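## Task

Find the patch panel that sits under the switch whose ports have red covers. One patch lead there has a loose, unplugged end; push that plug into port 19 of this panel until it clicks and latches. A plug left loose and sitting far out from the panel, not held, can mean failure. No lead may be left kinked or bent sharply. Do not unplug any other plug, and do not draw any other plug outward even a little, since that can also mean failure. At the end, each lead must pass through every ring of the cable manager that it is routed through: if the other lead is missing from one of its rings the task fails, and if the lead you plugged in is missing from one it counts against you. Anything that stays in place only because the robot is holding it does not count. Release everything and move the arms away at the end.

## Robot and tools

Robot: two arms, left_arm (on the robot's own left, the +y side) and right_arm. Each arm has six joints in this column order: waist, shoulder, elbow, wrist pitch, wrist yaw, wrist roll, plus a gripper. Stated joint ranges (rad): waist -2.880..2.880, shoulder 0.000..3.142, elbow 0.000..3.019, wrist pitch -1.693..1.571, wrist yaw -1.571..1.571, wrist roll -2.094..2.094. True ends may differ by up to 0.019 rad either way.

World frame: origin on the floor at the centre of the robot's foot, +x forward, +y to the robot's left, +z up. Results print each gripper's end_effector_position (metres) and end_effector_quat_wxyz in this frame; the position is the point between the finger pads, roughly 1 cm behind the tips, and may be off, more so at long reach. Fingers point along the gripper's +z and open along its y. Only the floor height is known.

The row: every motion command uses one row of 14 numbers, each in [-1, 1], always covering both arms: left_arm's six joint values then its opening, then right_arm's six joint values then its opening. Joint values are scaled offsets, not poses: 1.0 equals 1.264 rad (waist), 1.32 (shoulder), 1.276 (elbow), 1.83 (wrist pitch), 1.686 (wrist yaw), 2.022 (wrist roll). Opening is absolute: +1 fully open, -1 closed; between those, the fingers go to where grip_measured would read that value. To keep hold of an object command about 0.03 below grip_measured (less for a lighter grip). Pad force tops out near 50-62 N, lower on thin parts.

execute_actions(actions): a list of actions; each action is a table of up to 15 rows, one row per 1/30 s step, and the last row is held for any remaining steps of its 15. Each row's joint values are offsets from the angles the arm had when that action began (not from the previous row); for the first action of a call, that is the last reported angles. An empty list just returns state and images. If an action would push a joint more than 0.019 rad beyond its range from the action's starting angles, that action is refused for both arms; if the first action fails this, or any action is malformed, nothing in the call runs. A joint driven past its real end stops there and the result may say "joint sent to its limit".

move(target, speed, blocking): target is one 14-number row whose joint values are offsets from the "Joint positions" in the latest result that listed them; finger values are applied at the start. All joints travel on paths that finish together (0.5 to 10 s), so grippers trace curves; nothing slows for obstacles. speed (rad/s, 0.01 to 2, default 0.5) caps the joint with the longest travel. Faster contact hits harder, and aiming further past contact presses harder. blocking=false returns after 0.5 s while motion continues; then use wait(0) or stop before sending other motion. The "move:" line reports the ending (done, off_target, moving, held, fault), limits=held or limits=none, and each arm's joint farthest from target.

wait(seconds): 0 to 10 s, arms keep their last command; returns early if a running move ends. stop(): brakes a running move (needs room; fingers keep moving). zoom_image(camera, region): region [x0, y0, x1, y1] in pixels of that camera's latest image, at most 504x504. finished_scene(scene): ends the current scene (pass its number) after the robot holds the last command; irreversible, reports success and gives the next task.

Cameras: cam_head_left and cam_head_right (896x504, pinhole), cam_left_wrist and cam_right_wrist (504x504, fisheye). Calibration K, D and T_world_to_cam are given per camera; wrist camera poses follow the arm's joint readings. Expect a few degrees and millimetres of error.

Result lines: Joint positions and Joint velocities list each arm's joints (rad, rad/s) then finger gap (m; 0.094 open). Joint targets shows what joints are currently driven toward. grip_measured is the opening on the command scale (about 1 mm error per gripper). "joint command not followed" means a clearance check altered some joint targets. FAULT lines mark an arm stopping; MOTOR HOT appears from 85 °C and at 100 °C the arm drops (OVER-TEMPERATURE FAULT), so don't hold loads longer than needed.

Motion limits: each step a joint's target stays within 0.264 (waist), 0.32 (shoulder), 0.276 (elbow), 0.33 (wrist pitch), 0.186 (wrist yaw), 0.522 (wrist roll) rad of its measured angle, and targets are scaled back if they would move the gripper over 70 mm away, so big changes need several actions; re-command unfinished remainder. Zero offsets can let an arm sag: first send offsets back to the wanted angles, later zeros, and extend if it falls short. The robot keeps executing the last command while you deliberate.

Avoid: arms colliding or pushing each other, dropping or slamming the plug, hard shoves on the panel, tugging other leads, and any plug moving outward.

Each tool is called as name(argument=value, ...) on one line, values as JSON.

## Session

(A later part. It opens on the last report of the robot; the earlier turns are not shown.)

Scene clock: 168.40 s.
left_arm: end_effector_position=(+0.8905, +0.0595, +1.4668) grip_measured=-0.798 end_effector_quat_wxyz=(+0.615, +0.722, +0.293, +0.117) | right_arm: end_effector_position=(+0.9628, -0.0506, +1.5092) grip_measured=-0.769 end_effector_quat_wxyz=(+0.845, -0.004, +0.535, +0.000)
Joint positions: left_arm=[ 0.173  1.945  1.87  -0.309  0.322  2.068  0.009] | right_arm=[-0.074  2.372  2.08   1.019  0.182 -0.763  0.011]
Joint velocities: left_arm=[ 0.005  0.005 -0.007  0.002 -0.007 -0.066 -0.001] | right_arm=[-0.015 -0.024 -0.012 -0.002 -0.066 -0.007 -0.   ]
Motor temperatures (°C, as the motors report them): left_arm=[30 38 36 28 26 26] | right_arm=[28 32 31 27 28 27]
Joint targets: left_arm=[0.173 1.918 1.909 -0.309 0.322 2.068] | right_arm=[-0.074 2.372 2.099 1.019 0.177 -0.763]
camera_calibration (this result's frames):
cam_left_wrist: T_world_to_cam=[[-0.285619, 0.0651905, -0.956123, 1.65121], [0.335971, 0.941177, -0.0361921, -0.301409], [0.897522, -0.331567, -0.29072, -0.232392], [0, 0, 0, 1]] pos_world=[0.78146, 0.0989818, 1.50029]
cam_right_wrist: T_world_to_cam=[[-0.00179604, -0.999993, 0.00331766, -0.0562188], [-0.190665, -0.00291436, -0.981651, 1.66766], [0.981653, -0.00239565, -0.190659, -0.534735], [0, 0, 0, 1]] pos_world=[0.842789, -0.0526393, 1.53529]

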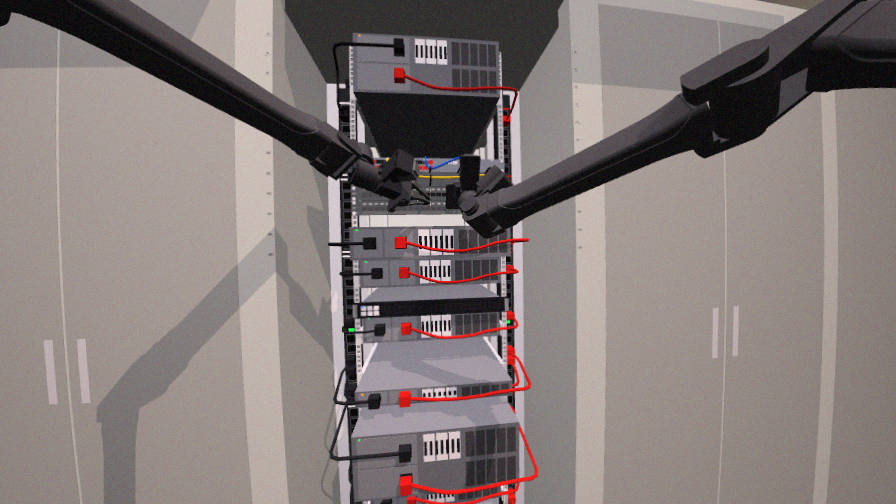

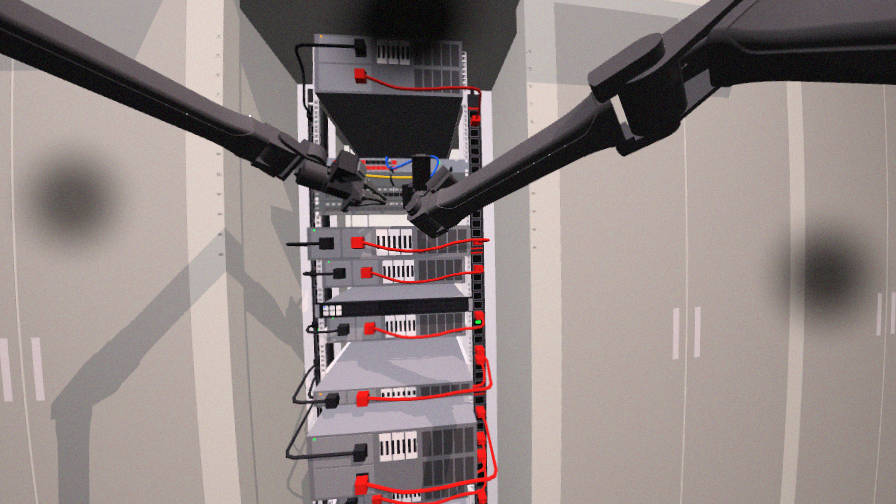

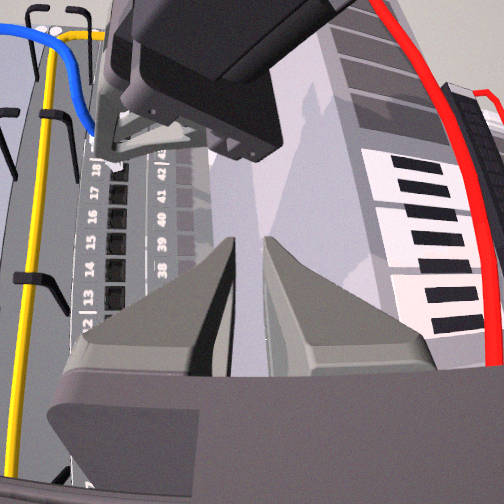

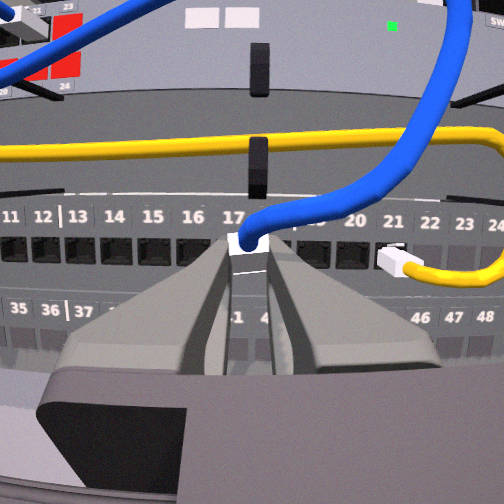

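execute_actions(actions=[[[0,-0.02,0.03,0,0,0,-0.8, 0,0,0.033,0,-0.003,0,-0.775],[0,-0.02,0.03,0,0,0,-0.8, 0,0,0.035,0,-0.0045,0,-0.775],[0,-0.02,0.03,0,0,0,-0.8, 0,0,0.037,0,-0.006,0,-0.775],[0,-0.02,0.03,0,0,0,-0.8, 0,0,0.039,0,-0.0075,0,-0.775],[0,-0.02,0.03,0,0,0,-0.8, 0,0,0.041,0,-0.009,0,-0.775],[0,-0.02,0.03,0,0,0,-0.8, 0,0,0.043,0,-0.0105,0,-0.775],[0,-0.02,0.03,0,0,0,-0.8, 0,0,0.045,0,-0.012,0,-0.775],[0,-0.02,0.03,0,0,0,-0.8, 0,0,0.047,0,-0.0135,0,-0.775],[0,-0.02,0.03,0,0,0,-0.8, 0,0,0.0486,0,-0.015,0,-0.775]]])

wait(seconds=0.3)

Scene clock: 169.37 s.
left_arm: end_effector_position=(+0.8905, +0.0595, +1.4668) grip_measured=-0.798 end_effector_quat_wxyz=(+0.615, +0.722, +0.293, +0.117) | right_arm: end_effector_position=(+0.9635, -0.0515, +1.5173) grip_measured=-0.766 end_effector_quat_wxyz=(+0.851, -0.006, +0.525, +0.003)
Joint positions: left_arm=[ 0.173  1.945  1.87  -0.309  0.322  2.068  0.009] | right_arm=[-0.074  2.372  2.093  1.019  0.162 -0.763  0.011]
Joint velocities: left_arm=[-0.015 -0.005 -0.012  0.007  0.007 -0.037 -0.   ] | right_arm=[ 0.005 -0.015  0.017 -0.017  0.051 -0.007  0.001]
Motor temperatures (°C, as the motors report them): left_arm=[30 38 37 28 26 26] | right_arm=[28 32 32 27 28 27]
Joint targets: left_arm=[0.173 1.918 1.909 -0.309 0.322 2.068] | right_arm=[-0.074 2.372 2.142 1.019 0.157 -0.763]
camera_calibration (this result's frames):
cam_left_wrist: T_world_to_cam=[[-0.285619, 0.0651905, -0.956123, 1.65121], [0.335971, 0.941177, -0.0361921, -0.301409], [0.897522, -0.331567, -0.29072, -0.232392], [0, 0, 0, 1]] pos_world=[0.78146, 0.0989818, 1.50029]
cam_right_wrist: T_world_to_cam=[[0.00421593, -0.999985, 0.00358251, -0.0633633], [-0.168113, -0.00424031, -0.985759, 1.66021], [0.985759, 0.00355362, -0.168128, -0.571684], [0, 0, 0, 1]] pos_world=[0.842911, -0.054291, 1.54067]

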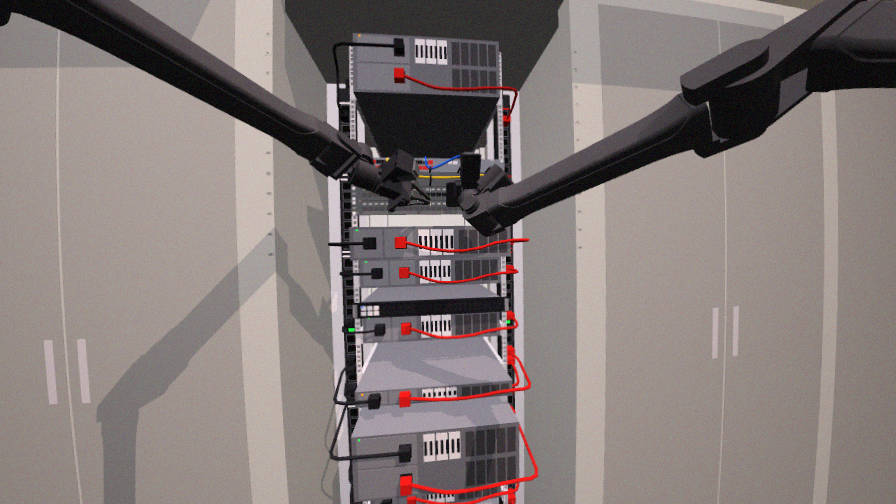

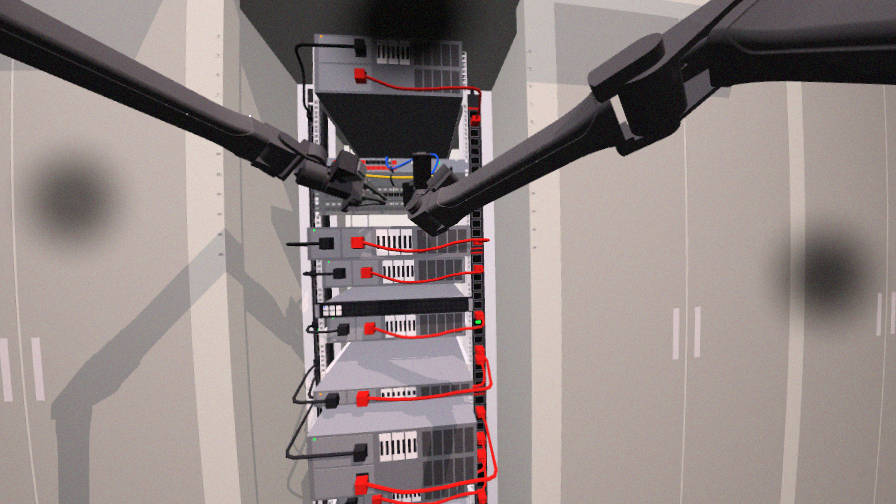

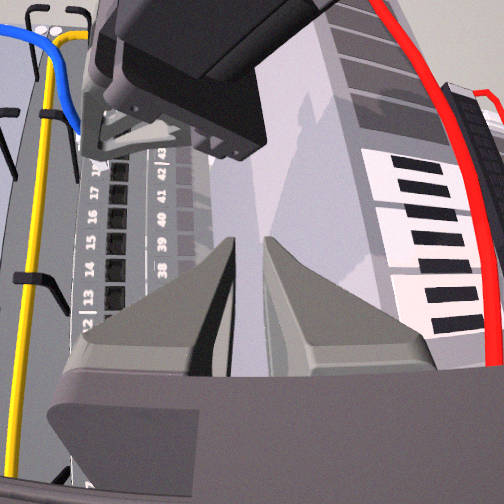

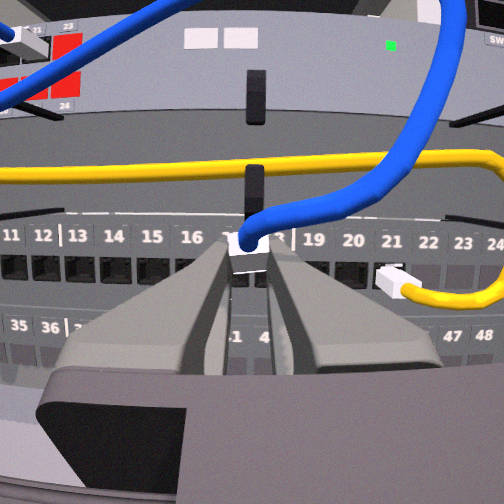

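Scene clock: 169.67 s.
left_arm: end_effector_position=(+0.8905, +0.0595, +1.4668) grip_measured=-0.798 end_effector_quat_wxyz=(+0.615, +0.722, +0.293, +0.117) | right_arm: end_effector_position=(+0.9635, -0.0515, +1.5173) grip_measured=-0.766 end_effector_quat_wxyz=(+0.851, -0.006, +0.525, +0.003)
Joint positions: left_arm=[ 0.173  1.945  1.87  -0.309  0.322  2.068  0.009] | right_arm=[-0.074  2.372  2.093  1.019  0.162 -0.763  0.011]
Joint velocities: left_arm=[-0.024  0.015  0.022 -0.002 -0.037  0.037  0.001] | right_arm=[ 0.005 -0.005 -0.007 -0.012 -0.022 -0.066 -0.001]
Motor temperatures (°C, as the motors report them): left_arm=[30 38 37 28 26 26] | right_arm=[28 32 32 27 28 27]
Joint targets: left_arm=[0.173 1.918 1.909 -0.309 0.322 2.068] | right_arm=[-0.074 2.372 2.142 1.019 0.157 -0.763]
wait: 0.30 s; at rest by 0.17 s
camera_calibration (this result's frames):
cam_left_wrist: T_world_to_cam=[[-0.285619, 0.0651905, -0.956123, 1.65121], [0.335971, 0.941177, -0.0361921, -0.301409], [0.897522, -0.331567, -0.29072, -0.232392], [0, 0, 0, 1]] pos_world=[0.78146, 0.0989818, 1.50029]
cam_right_wrist: T_world_to_cam=[[0.00421593, -0.999985, 0.00358251, -0.0633633], [-0.168113, -0.00424031, -0.985759, 1.66021], [0.985759, 0.00355362, -0.168128, -0.571684], [0, 0, 0, 1]] pos_world=[0.842911, -0.054291, 1.54067]

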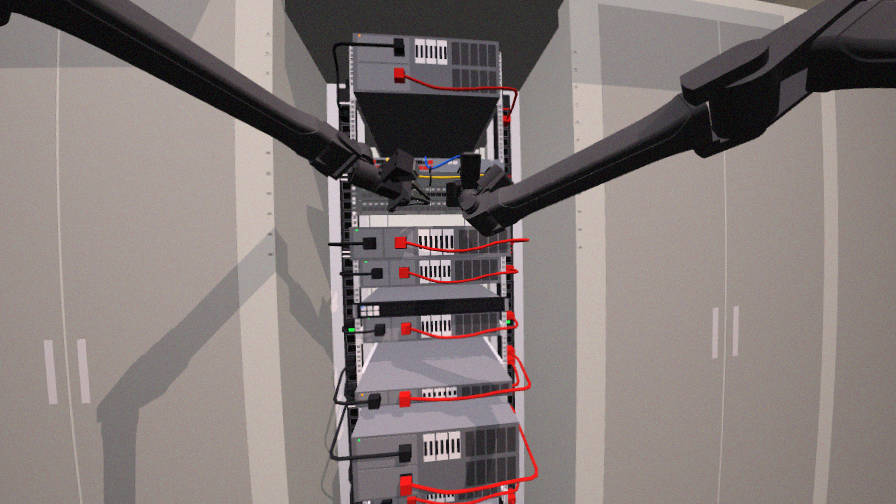

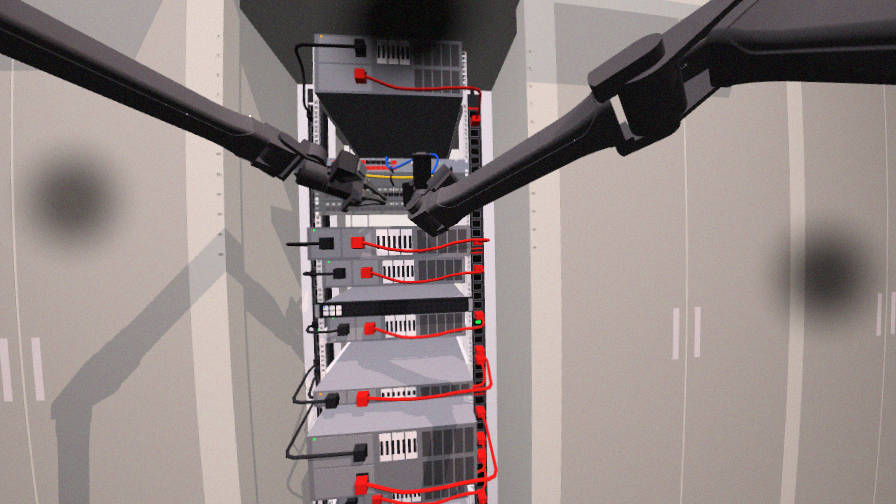

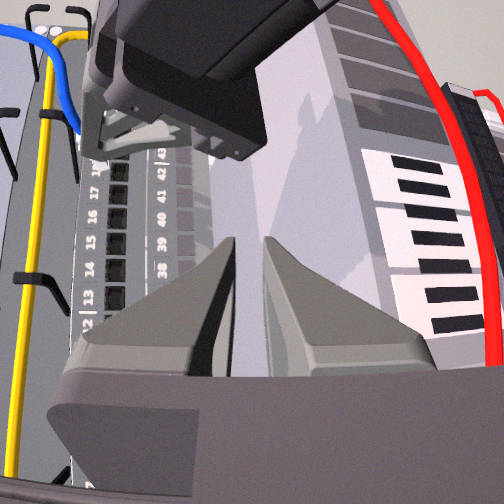

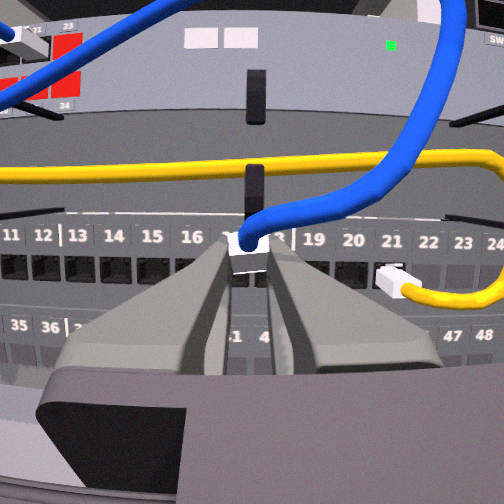

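Contact on the cable. Push further with a lighter grip.

execute_actions(actions=[[[0,-0.02,0.03,0,0,0,-0.8, 0.01,0,0.042,0.004,-0.003,0,-0.765],[0,-0.02,0.03,0,0,0,-0.8, 0.01,0,0.045,0.004,-0.003,0,-0.765],[0,-0.02,0.03,0,0,0,-0.8, 0.01,0,0.048,0.004,-0.003,0,-0.765],[0,-0.02,0.03,0,0,0,-0.8, 0.01,0,0.051,0.004,-0.003,0,-0.765],[0,-0.02,0.03,0,0,0,-0.8, 0.01,0,0.054,0.004,-0.003,0,-0.765]]])

Scene clock: 170.43 s.
left_arm: end_effector_position=(+0.8905, +0.0595, +1.4668) grip_measured=-0.798 end_effector_quat_wxyz=(+0.615, +0.722, +0.293, +0.117) | right_arm: end_effector_position=(+0.9637, -0.0521, +1.5182) grip_measured=-0.759 end_effector_quat_wxyz=(+0.851, -0.005, +0.525, +0.002)
Joint positions: left_arm=[ 0.173  1.945  1.87  -0.309  0.322  2.068  0.009] | right_arm=[-0.074  2.372  2.095  1.019  0.162 -0.763  0.011]
Joint velocities: left_arm=[-0.005 -0.005  0.002 -0.002 -0.066  0.007 -0.   ] | right_arm=[-0.015 -0.005  0.007 -0.007 -0.007 -0.051  0.   ]
Motor temperatures (°C, as the motors report them): left_arm=[30 38 37 28 26 26] | right_arm=[28 32 32 27 28 27]
Joint targets: left_arm=[0.173 1.918 1.909 -0.309 0.322 2.068] | right_arm=[-0.061 2.372 2.161 1.026 0.157 -0.763]
camera_calibration (this result's frames):
cam_left_wrist: T_world_to_cam=[[-0.285619, 0.0651905, -0.956123, 1.65121], [0.335971, 0.941177, -0.0361921, -0.301409], [0.897522, -0.331567, -0.29072, -0.232392], [0, 0, 0, 1]] pos_world=[0.78146, 0.0989818, 1.50029]
cam_right_wrist: T_world_to_cam=[[0.00319718, -0.999991, 0.00271451, -0.0615722], [-0.166777, -0.00320972, -0.985989, 1.66024], [0.98599, 0.00269967, -0.166785, -0.574081], [0, 0, 0, 1]] pos_world=[0.843123, -0.0546929, 1.5414]

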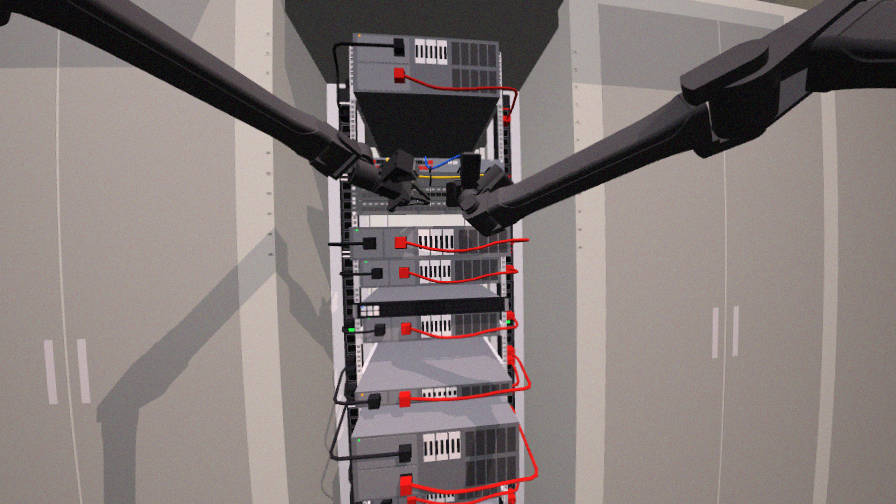

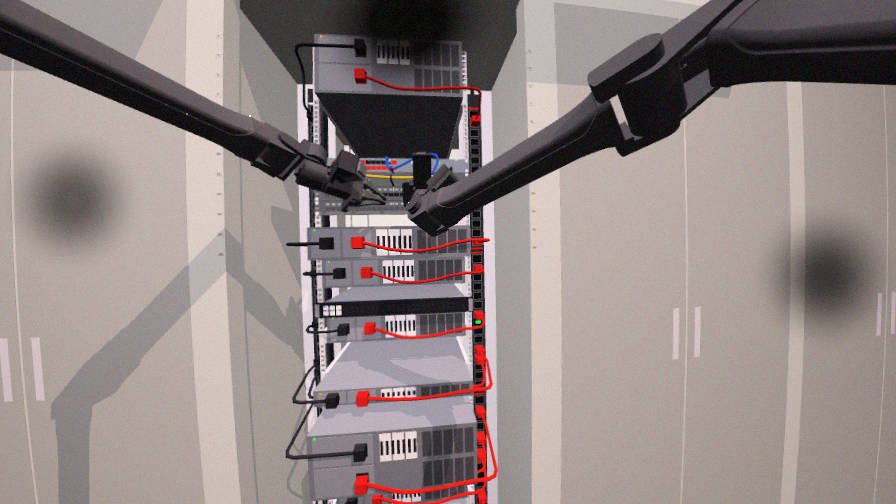

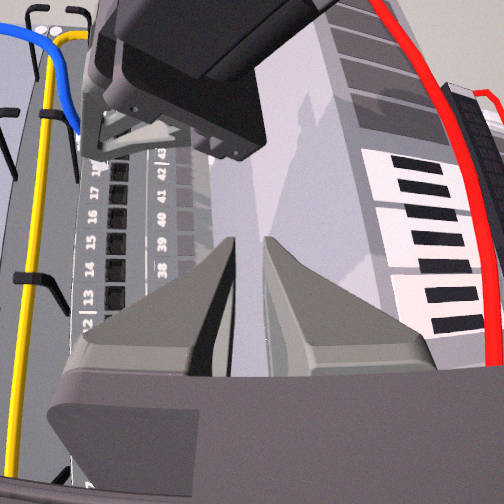

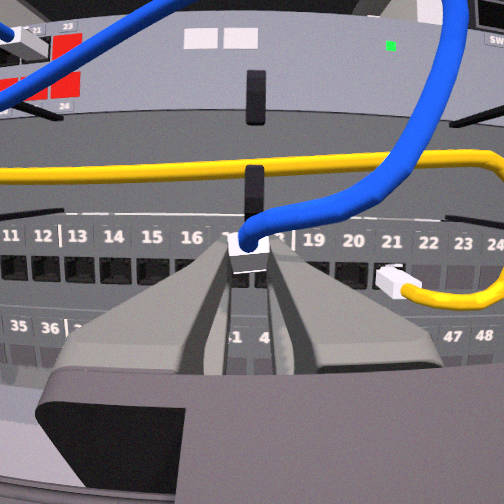

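execute_actions(actions=[[[0,-0.02,0.03,0,0,0,-0.8, 0.01,0,0.05,0.004,-0.003,0,-0.756]]])

Scene clock: 172.47 s.
left_arm: end_effector_position=(+0.8905, +0.0595, +1.4668) grip_measured=-0.798 end_effector_quat_wxyz=(+0.615, +0.722, +0.293, +0.117) | right_arm: end_effector_position=(+0.9645, -0.0537, +1.5210) grip_measured=-0.754 end_effector_quat_wxyz=(+0.852, -0.003, +0.523, +0.002)
Joint positions: left_arm=[ 0.173  1.945  1.87  -0.309  0.322  2.068  0.009] | right_arm=[-0.074  2.372  2.101  1.019  0.162 -0.763  0.012]
Joint velocities: left_arm=[-0.015  0.005 -0.007 -0.002 -0.051 -0.037  0.001] | right_arm=[ 0.015 -0.015  0.002  0.007  0.007  0.007  0.001]
Motor temperatures (°C, as the motors report them): left_arm=[30 38 37 28 26 26] | right_arm=[28 33 32 27 28 27]
Joint targets: left_arm=[0.173 1.918 1.909 -0.309 0.322 2.068] | right_arm=[-0.061 2.372 2.158 1.026 0.157 -0.763]
camera_calibration (this result's frames):
cam_left_wrist: T_world_to_cam=[[-0.285619, 0.0651905, -0.956123, 1.65121], [0.335971, 0.941177, -0.0361921, -0.301409], [0.897522, -0.331567, -0.29072, -0.232392], [0, 0, 0, 1]] pos_world=[0.78146, 0.0989818, 1.50029]
cam_right_wrist: T_world_to_cam=[[-0.000054883, -1, -0.0000724112, -0.0558264], [-0.162492, 0.0000803669, -0.98671, 1.6603], [0.98671, -0.0000423873, -0.162492, -0.581742], [0, 0, 0, 1]] pos_world=[0.843794, -0.0559845, 1.5437]

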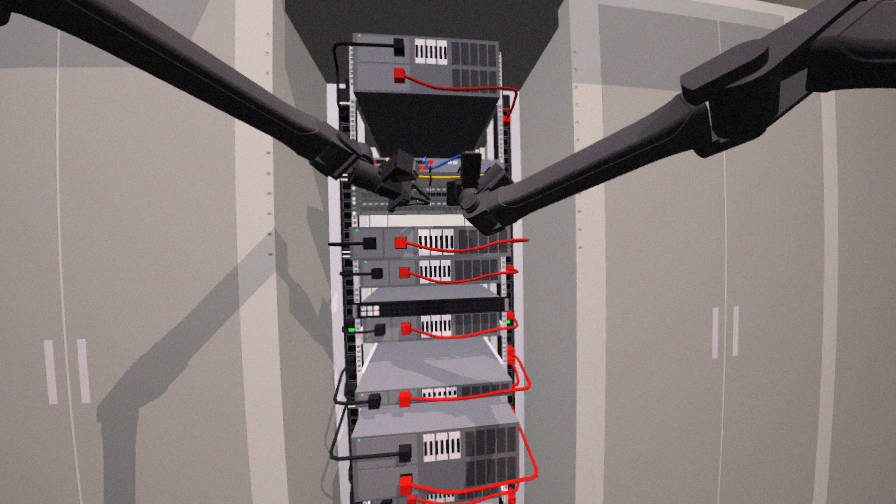

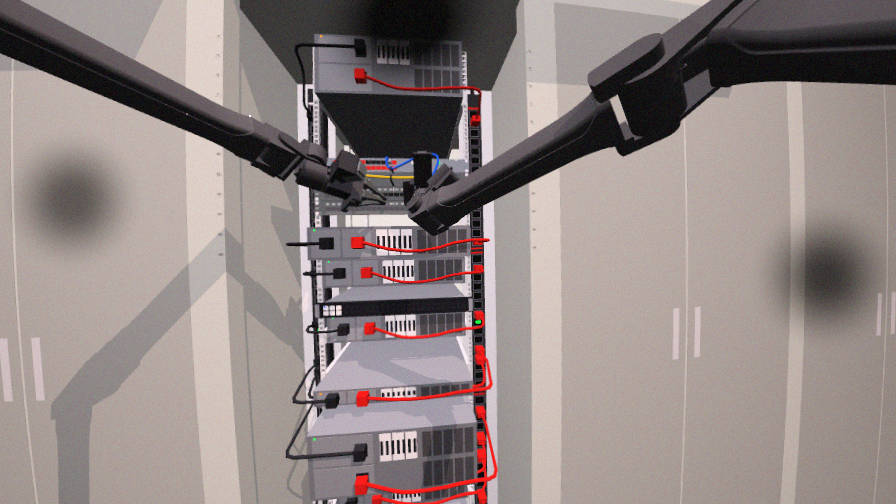

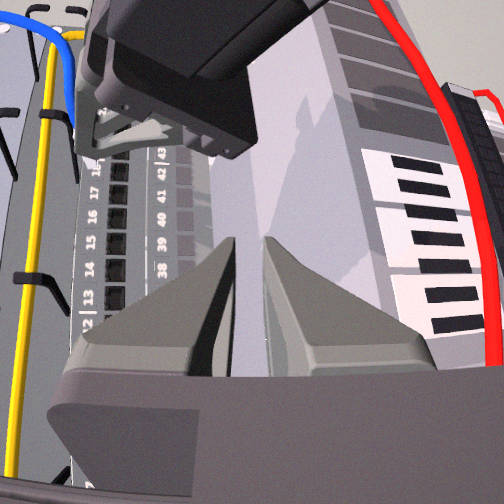

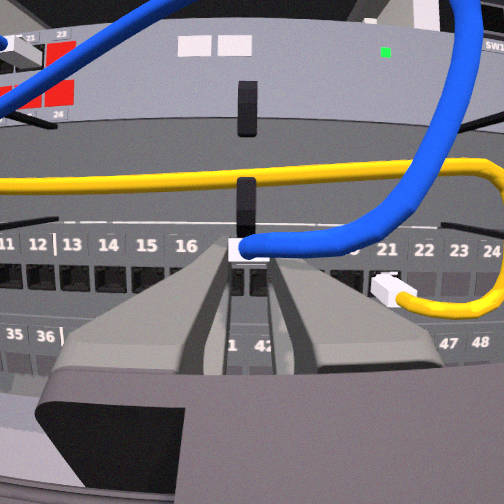

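execute_actions(actions=[[[0,-0.02,0.03,0,0,0,-0.8, 0.01,0,0.049,0.004,-0.012,0,-0.756]]])

zoom_image(camera="cam_right_wrist", region=[150, 160, 450, 340])

Scene clock: 173.30 s.
left_arm: end_effector_position=(+0.8905, +0.0595, +1.4668) grip_measured=-0.798 end_effector_quat_wxyz=(+0.615, +0.722, +0.293, +0.117) | right_arm: end_effector_position=(+0.9643, -0.0532, +1.5222) grip_measured=-0.754 end_effector_quat_wxyz=(+0.854, -0.005, +0.521, +0.003)
Joint positions: left_arm=[ 0.173  1.945  1.87  -0.309  0.322  2.068  0.009] | right_arm=[-0.074  2.372  2.102  1.019  0.156 -0.763  0.012]
Joint velocities: left_arm=[ 0.015 -0.005 -0.007 -0.007 -0.022 -0.037 -0.   ] | right_arm=[ 0.005 -0.015  0.002 -0.012 -0.022  0.022  0.   ]
Motor temperatures (°C, as the motors report them): left_arm=[30 38 37 28 26 26] | right_arm=[28 33 32 27 28 27]
Joint targets: left_arm=[0.173 1.918 1.909 -0.309 0.322 2.068] | right_arm=[-0.061 2.372 2.164 1.026 0.142 -0.763]
camera_calibration (this result's frames):
cam_left_wrist: T_world_to_cam=[[-0.285619, 0.0651905, -0.956123, 1.65121], [0.335971, 0.941177, -0.0361921, -0.301409], [0.897522, -0.331567, -0.29072, -0.232392], [0, 0, 0, 1]] pos_world=[0.78146, 0.0989818, 1.50029]
cam_right_wrist: T_world_to_cam=[[0.00327987, -0.999994, 0.00138783, -0.0608109], [-0.157523, -0.00188717, -0.987514, 1.65775], [0.98751, 0.0030203, -0.157528, -0.589526], [0, 0, 0, 1]] pos_world=[0.843497, -0.0559015, 1.54427]

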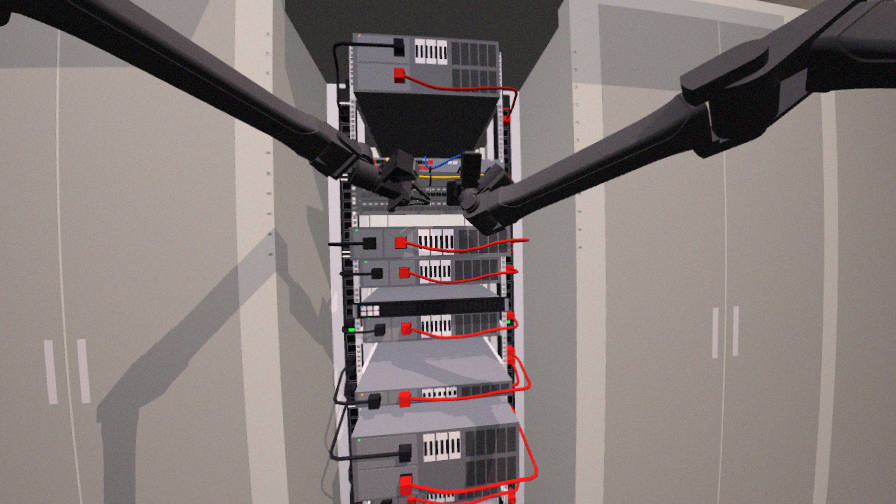

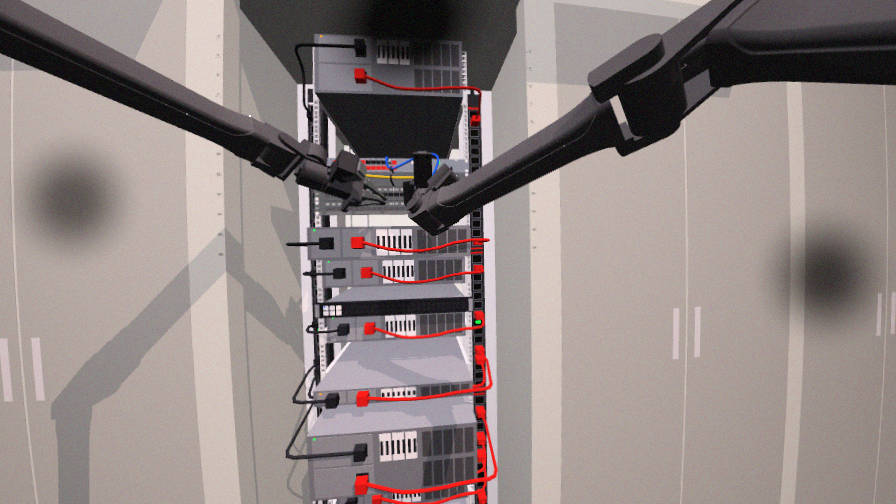

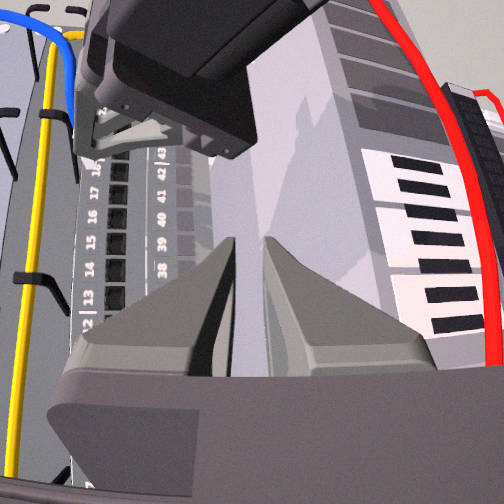

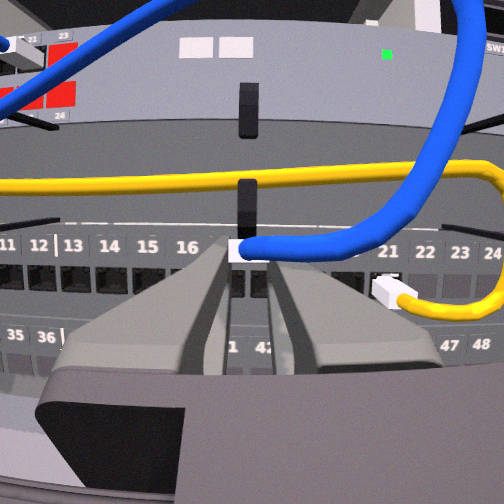

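Region (150, 160, 450, 340) of cam_right_wrist's 504x504 image, scaled by 1.680, with more detail than that image has; it fills the top 302 rows of this view, and the rest is white.

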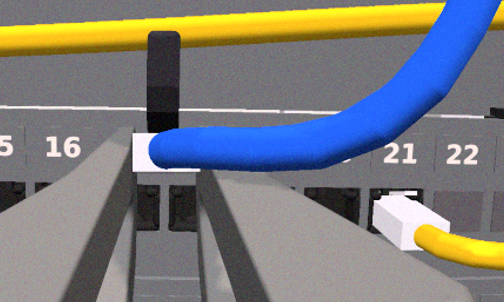

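move(target=[0,-0.02,0.03,0,0,0,-0.8, 0.031,-0.060,-0.049,-0.064,0.067,0,-0.78], speed=0.15)

Scene clock: 175.13 s.
left_arm: end_effector_position=(+0.8905, +0.0595, +1.4668) grip_measured=-0.798 end_effector_quat_wxyz=(+0.615, +0.722, +0.293, +0.117) | right_arm: end_effector_position=(+0.9653, -0.0566, +1.5183) grip_measured=-0.767 end_effector_quat_wxyz=(+0.814, -0.005, +0.580, -0.004)
Joint positions: left_arm=[ 0.173  1.945  1.87  -0.309  0.322  2.068  0.009] | right_arm=[-0.057  2.31   2.041  0.919  0.272 -0.763  0.011]
Joint velocities: left_arm=[-0.005 -0.005  0.032  0.002 -0.022 -0.051 -0.   ] | right_arm=[ 0.005 -0.005  0.002 -0.002  0.007 -0.066  0.001]
Motor temperatures (°C, as the motors report them): left_arm=[30 38 37 28 26 26] | right_arm=[29 33 32 27 28 27]
Joint targets: left_arm=[0.173 1.918 1.909 -0.309 0.322 2.068] | right_arm=[-0.034 2.293 2.039 0.902 0.269 -0.763]
move: off_target (left_arm, right_arm); limits=none; left_arm: farthest joint: the elbow, 0.038 radians from its target (0.038 radians at the start); right_arm: farthest joint: the waist, 0.022 radians from its target (0.039 radians at the start)
camera_calibration (this result's frames):
cam_left_wrist: T_world_to_cam=[[-0.285619, 0.0651905, -0.956123, 1.65121], [0.335971, 0.941177, -0.0361921, -0.301409], [0.897522, -0.331567, -0.29072, -0.232392], [0, 0, 0, 1]] pos_world=[0.78146, 0.0989818, 1.50029]
cam_right_wrist: T_world_to_cam=[[-0.00686506, -0.999926, 0.0100083, -0.067465], [-0.296925, -0.00751876, -0.954871, 1.73874], [0.954876, -0.00952696, -0.296852, -0.348774], [0, 0, 0, 1]] pos_world=[0.848849, -0.0577096, 1.55742]

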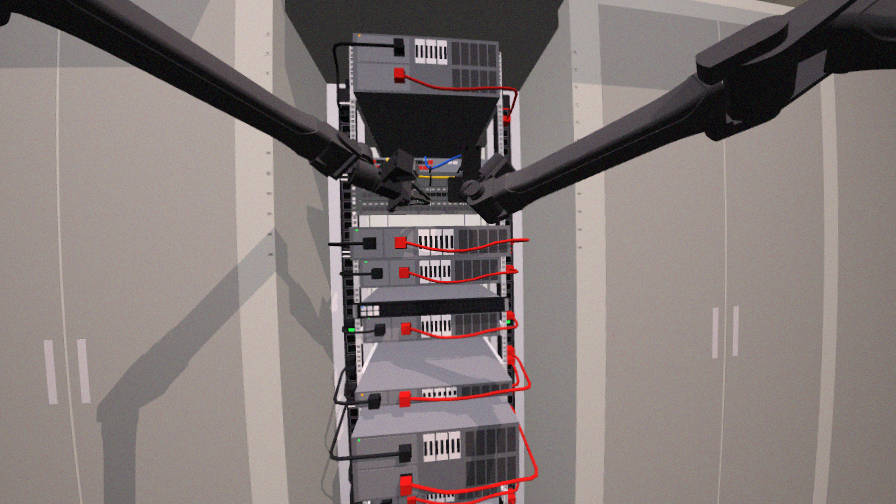

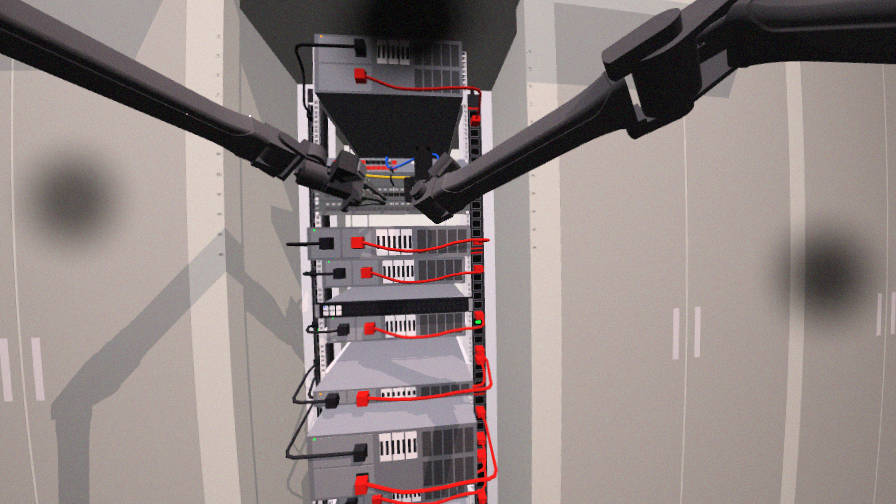

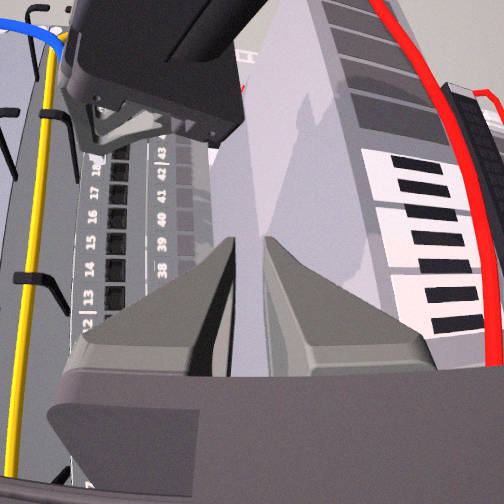

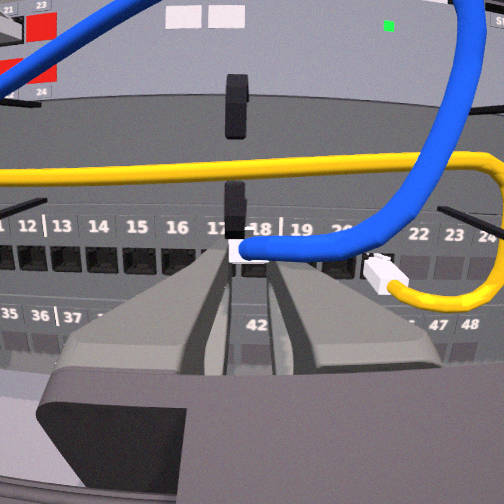

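execute_actions(actions=[[[0,-0.02,0.03,0,0,0,-0.8, 0.02,-0.005,0.028,0.004,0,0,-0.756],[0,-0.02,0.03,0,0,0,-0.8, 0.02,-0.005,0.028,0.004,0,0,-0.756],[0,-0.02,0.03,0,0,0,-0.8, 0.02,-0.005,0.028,0.004,0,0,-0.756],[0,-0.02,0.03,0,0,0,-0.8, 0.023,-0.005,0.028,0.004,0,0,-0.756],[0,-0.02,0.03,0,0,0,-0.8, 0.023,-0.005,0.028,0.004,0,0,-0.756],[0,-0.02,0.03,0,0,0,-0.8, 0.026,-0.005,0.028,0.004,0,0,-0.756]]])

Scene clock: 175.93 s.
left_arm: end_effector_position=(+0.8905, +0.0595, +1.4668) grip_measured=-0.798 end_effector_quat_wxyz=(+0.615, +0.722, +0.293, +0.117) | right_arm: end_effector_position=(+0.9651, -0.0562, +1.5186) grip_measured=-0.755 end_effector_quat_wxyz=(+0.814, -0.005, +0.581, -0.004)
Joint positions: left_arm=[ 0.173  1.945  1.87  -0.309  0.322  2.068  0.009] | right_arm=[-0.056  2.31   2.041  0.919  0.273 -0.763  0.012]
Joint velocities: left_arm=[-0.015 -0.015 -0.002 -0.002 -0.081 -0.022  0.001] | right_arm=[ 0.005  0.005 -0.017 -0.017 -0.022 -0.037  0.   ]
Motor temperatures (°C, as the motors report them): left_arm=[30 38 37 28 26 26] | right_arm=[29 33 32 27 28 27]
Joint targets: left_arm=[0.173 1.918 1.909 -0.309 0.322 2.068] | right_arm=[-0.024 2.304 2.077 0.926 0.272 -0.763]
camera_calibration (this result's frames):
cam_left_wrist: T_world_to_cam=[[-0.285619, 0.0651905, -0.956123, 1.65121], [0.335971, 0.941177, -0.0361921, -0.301409], [0.897522, -0.331567, -0.29072, -0.232392], [0, 0, 0, 1]] pos_world=[0.78146, 0.0989818, 1.50029]
cam_right_wrist: T_world_to_cam=[[-0.00700724, -0.99993, 0.00949306, -0.0661977], [-0.297364, -0.00698018, -0.954739, 1.73915], [0.954738, -0.00951298, -0.297295, -0.347661], [0, 0, 0, 1]] pos_world=[0.848622, -0.0573608, 1.5577]

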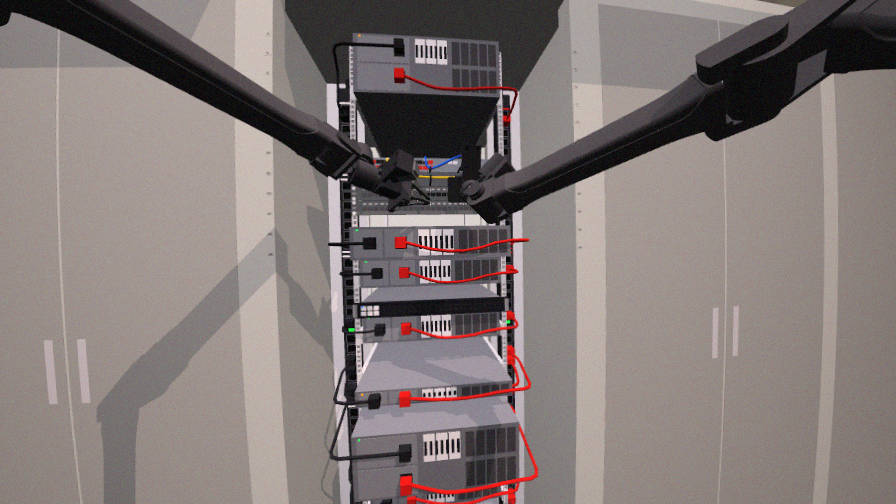

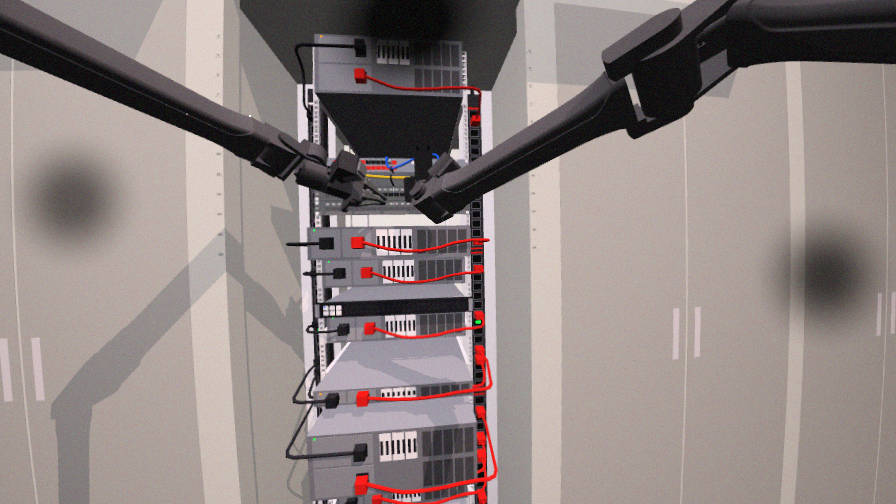

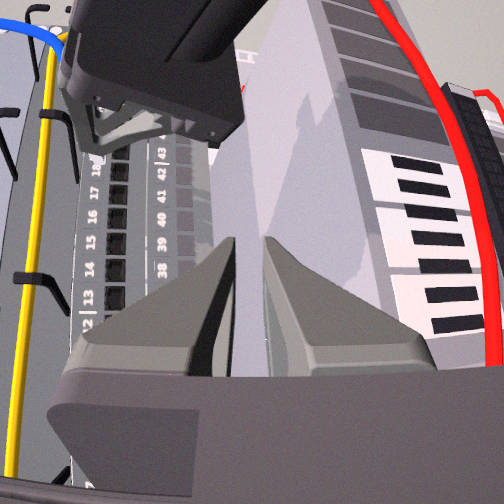

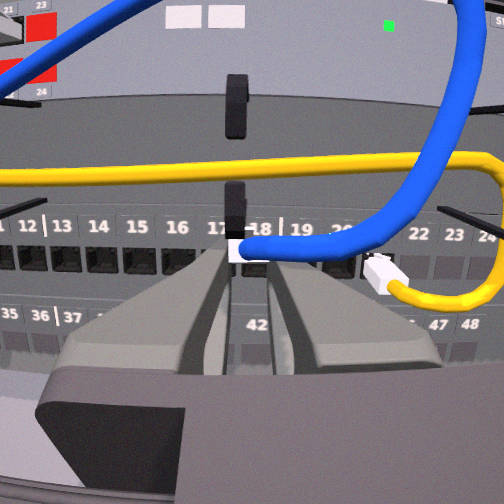

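execute_actions(actions=[[[0,-0.02,0.03,0,0,0,-0.8, 0.0,0,-0.011,0,0,0,-0.78]],[[0,-0.02,0.03,0,0,0,-0.8, 0.02,0,0.02,0,0,0,-0.78]]])

Scene clock: 177.27 s.
left_arm: end_effector_position=(+0.8905, +0.0595, +1.4668) grip_measured=-0.798 end_effector_quat_wxyz=(+0.615, +0.722, +0.293, +0.117) | right_arm: end_effector_position=(+0.9614, -0.0499, +1.5133) grip_measured=-0.767 end_effector_quat_wxyz=(+0.812, -0.011, +0.584, -0.001)
Joint positions: left_arm=[ 0.173  1.945  1.87  -0.309  0.322  2.068  0.009] | right_arm=[-0.053  2.31   2.026  0.919  0.273 -0.763  0.011]
Joint velocities: left_arm=[ 0.005 -0.005 -0.012 -0.002 -0.037 -0.051 -0.   ] | right_arm=[-0.015 -0.015  0.002 -0.007  0.022  0.022  0.001]
Motor temperatures (°C, as the motors report them): left_arm=[30 38 37 28 26 26] | right_arm=[29 33 32 27 28 27]
Joint targets: left_arm=[0.173 1.918 1.909 -0.309 0.322 2.068] | right_arm=[-0.031 2.310 2.052 0.919 0.273 -0.763]
camera_calibration (this result's frames):
cam_left_wrist: T_world_to_cam=[[-0.285619, 0.0651905, -0.956123, 1.65121], [0.335971, 0.941177, -0.0361921, -0.301409], [0.897522, -0.331567, -0.29072, -0.232392], [0, 0, 0, 1]] pos_world=[0.78146, 0.0989818, 1.50029]
cam_right_wrist: T_world_to_cam=[[0.00425088, -0.999874, 0.015304, -0.0794681], [-0.305654, -0.0158709, -0.95201, 1.73647], [0.952133, -0.000630851, -0.305683, -0.329994], [0, 0, 0, 1]] pos_world=[0.845294, -0.0521071, 1.55348]

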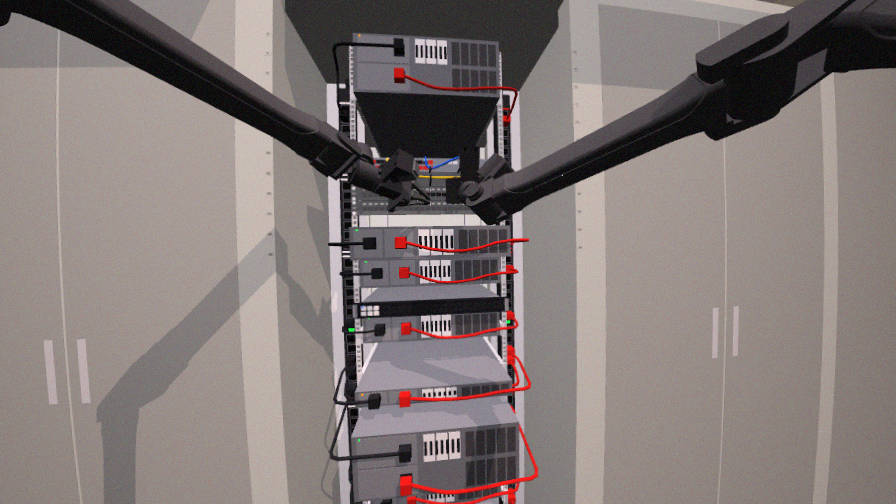

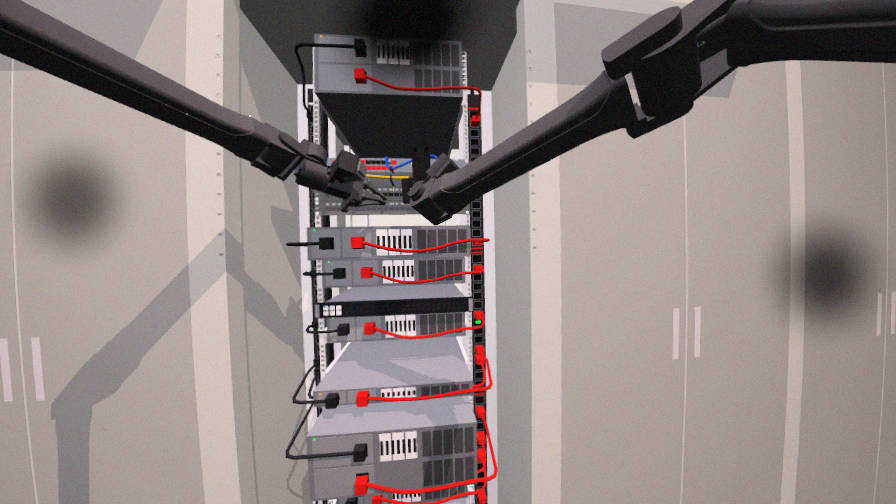

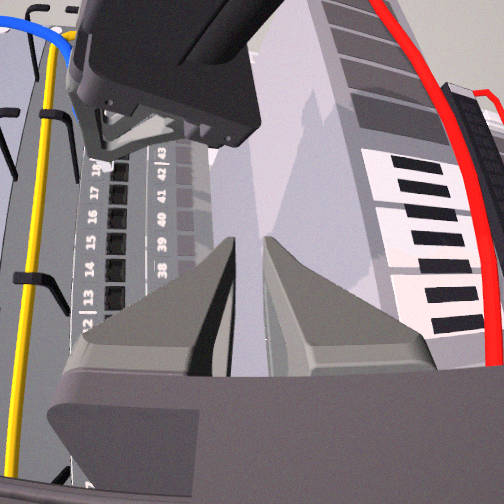

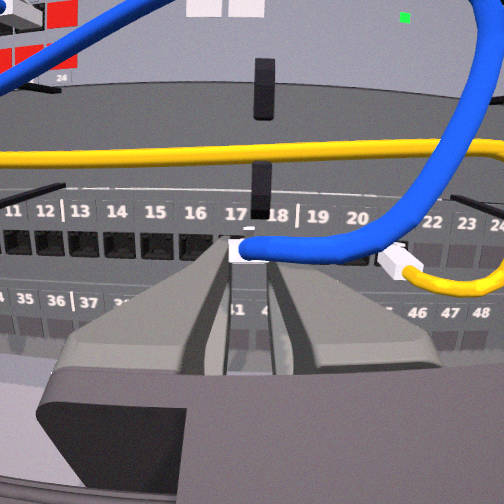

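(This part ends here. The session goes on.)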